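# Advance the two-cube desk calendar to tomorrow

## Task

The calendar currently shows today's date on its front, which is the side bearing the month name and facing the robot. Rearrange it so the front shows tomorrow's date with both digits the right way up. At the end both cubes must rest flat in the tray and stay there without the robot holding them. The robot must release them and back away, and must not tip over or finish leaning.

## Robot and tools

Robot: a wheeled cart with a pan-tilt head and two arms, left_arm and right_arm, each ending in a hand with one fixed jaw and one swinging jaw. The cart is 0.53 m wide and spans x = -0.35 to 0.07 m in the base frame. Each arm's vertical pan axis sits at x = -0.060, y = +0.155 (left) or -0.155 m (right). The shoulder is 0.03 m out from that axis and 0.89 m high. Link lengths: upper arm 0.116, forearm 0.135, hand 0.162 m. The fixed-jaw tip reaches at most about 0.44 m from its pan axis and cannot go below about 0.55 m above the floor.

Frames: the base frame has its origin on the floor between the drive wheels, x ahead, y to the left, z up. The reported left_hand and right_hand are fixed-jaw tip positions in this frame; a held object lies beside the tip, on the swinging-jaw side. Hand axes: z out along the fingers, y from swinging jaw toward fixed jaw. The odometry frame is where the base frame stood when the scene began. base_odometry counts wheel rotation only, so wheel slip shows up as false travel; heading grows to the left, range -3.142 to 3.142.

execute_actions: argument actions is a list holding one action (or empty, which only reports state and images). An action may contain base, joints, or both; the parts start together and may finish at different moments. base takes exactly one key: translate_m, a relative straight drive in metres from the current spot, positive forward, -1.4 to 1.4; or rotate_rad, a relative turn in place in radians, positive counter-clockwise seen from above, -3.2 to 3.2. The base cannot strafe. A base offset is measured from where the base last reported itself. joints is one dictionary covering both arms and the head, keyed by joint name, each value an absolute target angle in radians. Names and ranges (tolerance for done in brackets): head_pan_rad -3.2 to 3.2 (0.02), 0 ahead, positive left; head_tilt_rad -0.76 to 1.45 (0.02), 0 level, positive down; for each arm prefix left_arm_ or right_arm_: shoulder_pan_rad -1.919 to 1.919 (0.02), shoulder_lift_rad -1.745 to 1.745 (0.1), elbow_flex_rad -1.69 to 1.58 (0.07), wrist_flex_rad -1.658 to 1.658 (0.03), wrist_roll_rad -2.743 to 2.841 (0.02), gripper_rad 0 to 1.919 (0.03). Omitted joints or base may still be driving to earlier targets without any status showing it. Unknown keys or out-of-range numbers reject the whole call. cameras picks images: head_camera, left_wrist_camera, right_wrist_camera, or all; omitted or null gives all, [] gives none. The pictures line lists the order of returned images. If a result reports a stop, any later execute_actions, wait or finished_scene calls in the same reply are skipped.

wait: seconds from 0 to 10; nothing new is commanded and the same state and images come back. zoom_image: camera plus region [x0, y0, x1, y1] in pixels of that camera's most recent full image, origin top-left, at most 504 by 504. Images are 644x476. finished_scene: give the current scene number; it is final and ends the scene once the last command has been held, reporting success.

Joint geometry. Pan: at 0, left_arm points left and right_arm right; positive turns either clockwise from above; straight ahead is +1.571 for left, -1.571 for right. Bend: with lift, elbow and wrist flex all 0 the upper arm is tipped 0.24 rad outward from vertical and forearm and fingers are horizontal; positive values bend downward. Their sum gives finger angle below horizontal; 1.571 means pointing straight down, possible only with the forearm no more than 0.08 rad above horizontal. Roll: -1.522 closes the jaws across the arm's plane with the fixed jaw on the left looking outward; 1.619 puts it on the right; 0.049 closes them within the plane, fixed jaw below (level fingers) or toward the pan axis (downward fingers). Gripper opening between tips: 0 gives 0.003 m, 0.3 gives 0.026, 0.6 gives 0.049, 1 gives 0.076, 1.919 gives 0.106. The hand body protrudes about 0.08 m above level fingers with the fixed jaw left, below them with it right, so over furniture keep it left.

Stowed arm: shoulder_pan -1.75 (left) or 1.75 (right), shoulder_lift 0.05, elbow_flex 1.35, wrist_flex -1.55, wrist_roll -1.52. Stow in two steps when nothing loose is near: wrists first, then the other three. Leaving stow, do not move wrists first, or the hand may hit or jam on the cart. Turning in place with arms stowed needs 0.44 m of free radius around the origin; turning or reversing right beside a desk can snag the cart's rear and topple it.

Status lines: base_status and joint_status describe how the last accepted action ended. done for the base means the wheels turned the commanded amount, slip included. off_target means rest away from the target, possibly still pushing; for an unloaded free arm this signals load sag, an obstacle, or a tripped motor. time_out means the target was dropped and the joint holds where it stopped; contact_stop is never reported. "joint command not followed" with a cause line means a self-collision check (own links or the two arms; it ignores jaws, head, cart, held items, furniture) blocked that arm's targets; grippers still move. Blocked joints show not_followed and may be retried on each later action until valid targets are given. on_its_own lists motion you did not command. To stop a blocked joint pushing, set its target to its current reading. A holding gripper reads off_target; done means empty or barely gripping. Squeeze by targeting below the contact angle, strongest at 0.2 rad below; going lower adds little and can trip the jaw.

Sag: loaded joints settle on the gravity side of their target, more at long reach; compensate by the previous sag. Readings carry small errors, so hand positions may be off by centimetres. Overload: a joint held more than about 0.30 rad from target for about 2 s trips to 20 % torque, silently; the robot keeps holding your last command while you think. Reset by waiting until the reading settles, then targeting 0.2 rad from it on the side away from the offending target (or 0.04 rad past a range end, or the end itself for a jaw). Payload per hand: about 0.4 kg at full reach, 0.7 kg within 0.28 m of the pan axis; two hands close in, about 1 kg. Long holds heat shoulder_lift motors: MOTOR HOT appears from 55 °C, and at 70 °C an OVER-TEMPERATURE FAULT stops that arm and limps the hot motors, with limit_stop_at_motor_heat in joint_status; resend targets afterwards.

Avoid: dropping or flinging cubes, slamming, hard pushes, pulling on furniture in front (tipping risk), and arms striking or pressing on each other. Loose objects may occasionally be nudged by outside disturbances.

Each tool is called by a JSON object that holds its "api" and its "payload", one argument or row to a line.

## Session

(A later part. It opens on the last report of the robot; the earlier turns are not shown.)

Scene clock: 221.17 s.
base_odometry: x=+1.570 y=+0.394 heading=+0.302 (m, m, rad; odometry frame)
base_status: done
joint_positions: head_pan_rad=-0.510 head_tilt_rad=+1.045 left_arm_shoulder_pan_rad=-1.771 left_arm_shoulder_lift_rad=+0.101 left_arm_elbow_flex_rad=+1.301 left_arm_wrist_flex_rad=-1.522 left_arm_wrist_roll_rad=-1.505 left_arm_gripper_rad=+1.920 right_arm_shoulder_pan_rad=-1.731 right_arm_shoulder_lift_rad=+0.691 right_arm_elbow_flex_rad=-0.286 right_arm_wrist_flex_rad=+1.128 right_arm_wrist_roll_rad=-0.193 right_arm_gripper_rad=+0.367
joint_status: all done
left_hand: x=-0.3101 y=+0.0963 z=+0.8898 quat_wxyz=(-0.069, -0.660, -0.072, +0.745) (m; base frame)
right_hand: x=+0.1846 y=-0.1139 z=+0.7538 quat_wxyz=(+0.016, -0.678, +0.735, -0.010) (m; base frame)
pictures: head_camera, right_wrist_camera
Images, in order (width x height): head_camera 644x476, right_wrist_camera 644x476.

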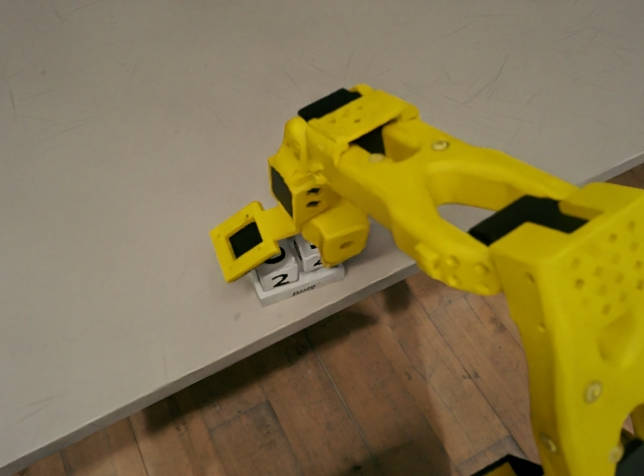

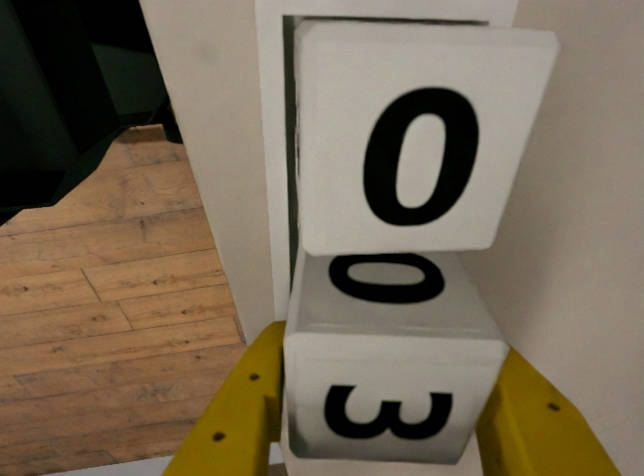

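{"api": "execute_actions", "payload": {
  "actions": [
    {"joints":{"right_arm_shoulder_pan_rad":-1.742,"right_arm_wrist_flex_rad":1.06,"right_arm_shoulder_lift_rad":0.74}}
  ],
  "cameras": ["right_wrist_camera"]
}}

{"api": "execute_actions", "payload": {
  "actions": [
    {"joints":{"right_arm_gripper_rad":0.7}}
  ],
  "cameras": ["right_wrist_camera"]
}}

{"api": "execute_actions", "payload": {
  "actions": [
    {"joints":{"right_arm_wrist_flex_rad":1.4,"right_arm_shoulder_lift_rad":0.4,"right_arm_elbow_flex_rad":-0.35}}
  ],
  "cameras": ["right_wrist_camera"]
}}

{"api": "execute_actions", "payload": {
  "actions": [
    {"base":{"translate_m":-0.15},"joints":{"head_pan_rad":-0.3,"head_tilt_rad":0.85,"right_arm_shoulder_pan_rad":-1.2}}
  ],
  "cameras": ["head_camera"]
}}

Scene clock: 228.97 s.
base_odometry: x=+1.570 y=+0.394 heading=+0.302 (m, m, rad; odometry frame)
base_status: not commanded
joint_positions: head_pan_rad=-0.510 head_tilt_rad=+1.045 left_arm_shoulder_pan_rad=-1.771 left_arm_shoulder_lift_rad=+0.101 left_arm_elbow_flex_rad=+1.301 left_arm_wrist_flex_rad=-1.522 left_arm_wrist_roll_rad=-1.505 left_arm_gripper_rad=+1.920 right_arm_shoulder_pan_rad=-1.737 right_arm_shoulder_lift_rad=+0.746 right_arm_elbow_flex_rad=-0.286 right_arm_wrist_flex_rad=+1.073 right_arm_wrist_roll_rad=-0.193 right_arm_gripper_rad=+0.367
joint_status: all done
left_hand: x=-0.3101 y=+0.0963 z=+0.8898 quat_wxyz=(-0.069, -0.660, -0.072, +0.745) (m; base frame)
right_hand: x=+0.1851 y=-0.1123 z=+0.7416 quat_wxyz=(+0.016, -0.680, +0.733, -0.010) (m; base frame)
pictures: right_wrist_camera
Images, in order (width x height): right_wrist_camera 644x476.

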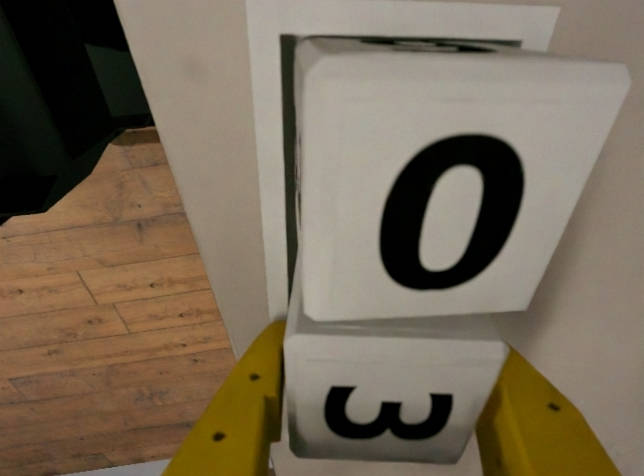

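Scene clock: 229.77 s.
base_odometry: x=+1.570 y=+0.394 heading=+0.302 (m, m, rad; odometry frame)
base_status: not commanded
joint_positions: head_pan_rad=-0.510 head_tilt_rad=+1.045 left_arm_shoulder_pan_rad=-1.771 left_arm_shoulder_lift_rad=+0.101 left_arm_elbow_flex_rad=+1.301 left_arm_wrist_flex_rad=-1.522 left_arm_wrist_roll_rad=-1.505 left_arm_gripper_rad=+1.920 right_arm_shoulder_pan_rad=-1.737 right_arm_shoulder_lift_rad=+0.751 right_arm_elbow_flex_rad=-0.286 right_arm_wrist_flex_rad=+1.071 right_arm_wrist_roll_rad=-0.193 right_arm_gripper_rad=+0.689
joint_status: all done
left_hand: x=-0.3101 y=+0.0963 z=+0.8898 quat_wxyz=(-0.069, -0.660, -0.072, +0.745) (m; base frame)
right_hand: x=+0.1847 y=-0.1124 z=+0.7406 quat_wxyz=(+0.014, -0.680, +0.733, -0.009) (m; base frame)
pictures: right_wrist_camera
Images, in order (width x height): right_wrist_camera 644x476.

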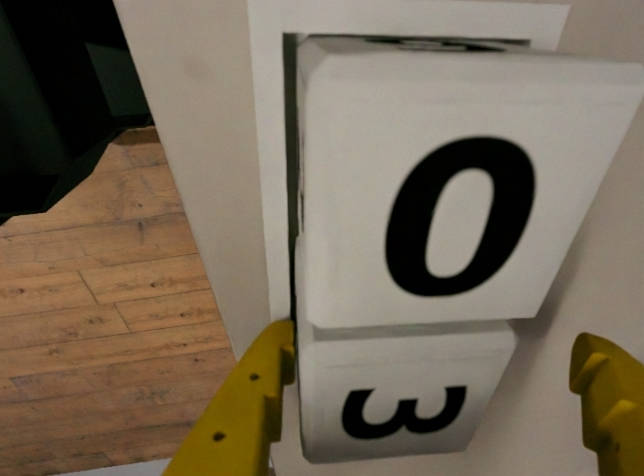

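Scene clock: 230.77 s.
base_odometry: x=+1.570 y=+0.394 heading=+0.302 (m, m, rad; odometry frame)
base_status: not commanded
joint_positions: head_pan_rad=-0.510 head_tilt_rad=+1.045 left_arm_shoulder_pan_rad=-1.771 left_arm_shoulder_lift_rad=+0.101 left_arm_elbow_flex_rad=+1.301 left_arm_wrist_flex_rad=-1.522 left_arm_wrist_roll_rad=-1.505 left_arm_gripper_rad=+1.920 right_arm_shoulder_pan_rad=-1.737 right_arm_shoulder_lift_rad=+0.452 right_arm_elbow_flex_rad=-0.320 right_arm_wrist_flex_rad=+1.390 right_arm_wrist_roll_rad=-0.193 right_arm_gripper_rad=+0.690
joint_status: all done
left_hand: x=-0.3101 y=+0.0963 z=+0.8898 quat_wxyz=(-0.069, -0.660, -0.072, +0.745) (m; base frame)
right_hand: x=+0.1756 y=-0.1139 z=+0.8097 quat_wxyz=(+0.020, -0.680, +0.733, -0.013) (m; base frame)
pictures: right_wrist_camera
Images, in order (width x height): right_wrist_camera 644x476.

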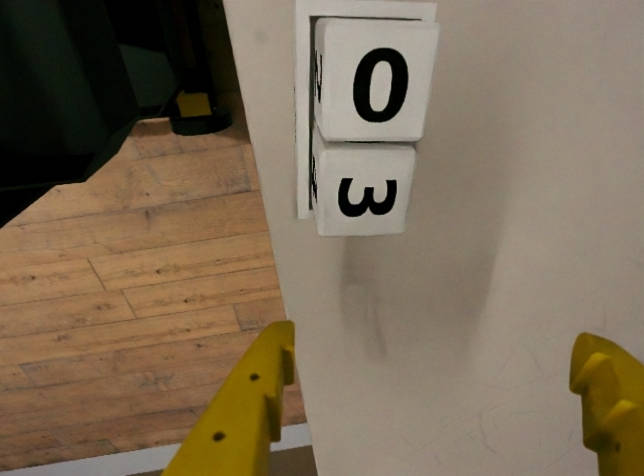

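Scene clock: 232.43 s.
base_odometry: x=+1.427 y=+0.350 heading=+0.301 (m, m, rad; odometry frame)
base_status: done
joint_positions: head_pan_rad=-0.310 head_tilt_rad=+0.865 left_arm_shoulder_pan_rad=-1.771 left_arm_shoulder_lift_rad=+0.101 left_arm_elbow_flex_rad=+1.301 left_arm_wrist_flex_rad=-1.522 left_arm_wrist_roll_rad=-1.505 left_arm_gripper_rad=+1.920 right_arm_shoulder_pan_rad=-1.203 right_arm_shoulder_lift_rad=+0.450 right_arm_elbow_flex_rad=-0.320 right_arm_wrist_flex_rad=+1.390 right_arm_wrist_roll_rad=-0.193 right_arm_gripper_rad=+0.690
joint_status: all done
left_hand: x=-0.3101 y=+0.0963 z=+0.8898 quat_wxyz=(-0.069, -0.660, -0.072, +0.745) (m; base frame)
right_hand: x=+0.1638 y=-0.2395 z=+0.8100 quat_wxyz=(+0.016, -0.462, +0.886, -0.019) (m; base frame)
pictures: head_camera
Images, in order (width x height): head_camera 644x476.

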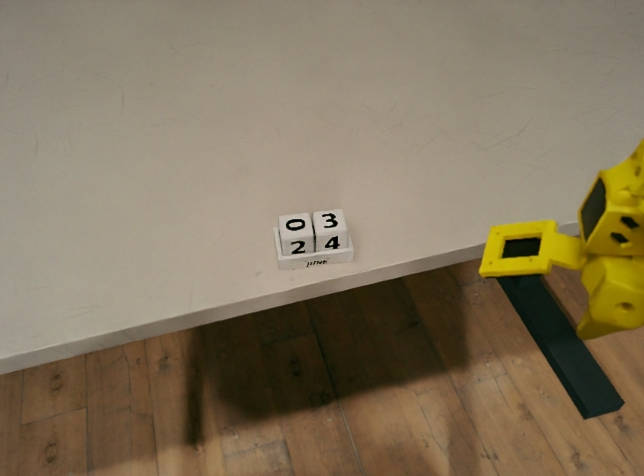

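{"api": "finished_scene", "payload": {
  "scene": 2
}}

The scene is finished: the task was done.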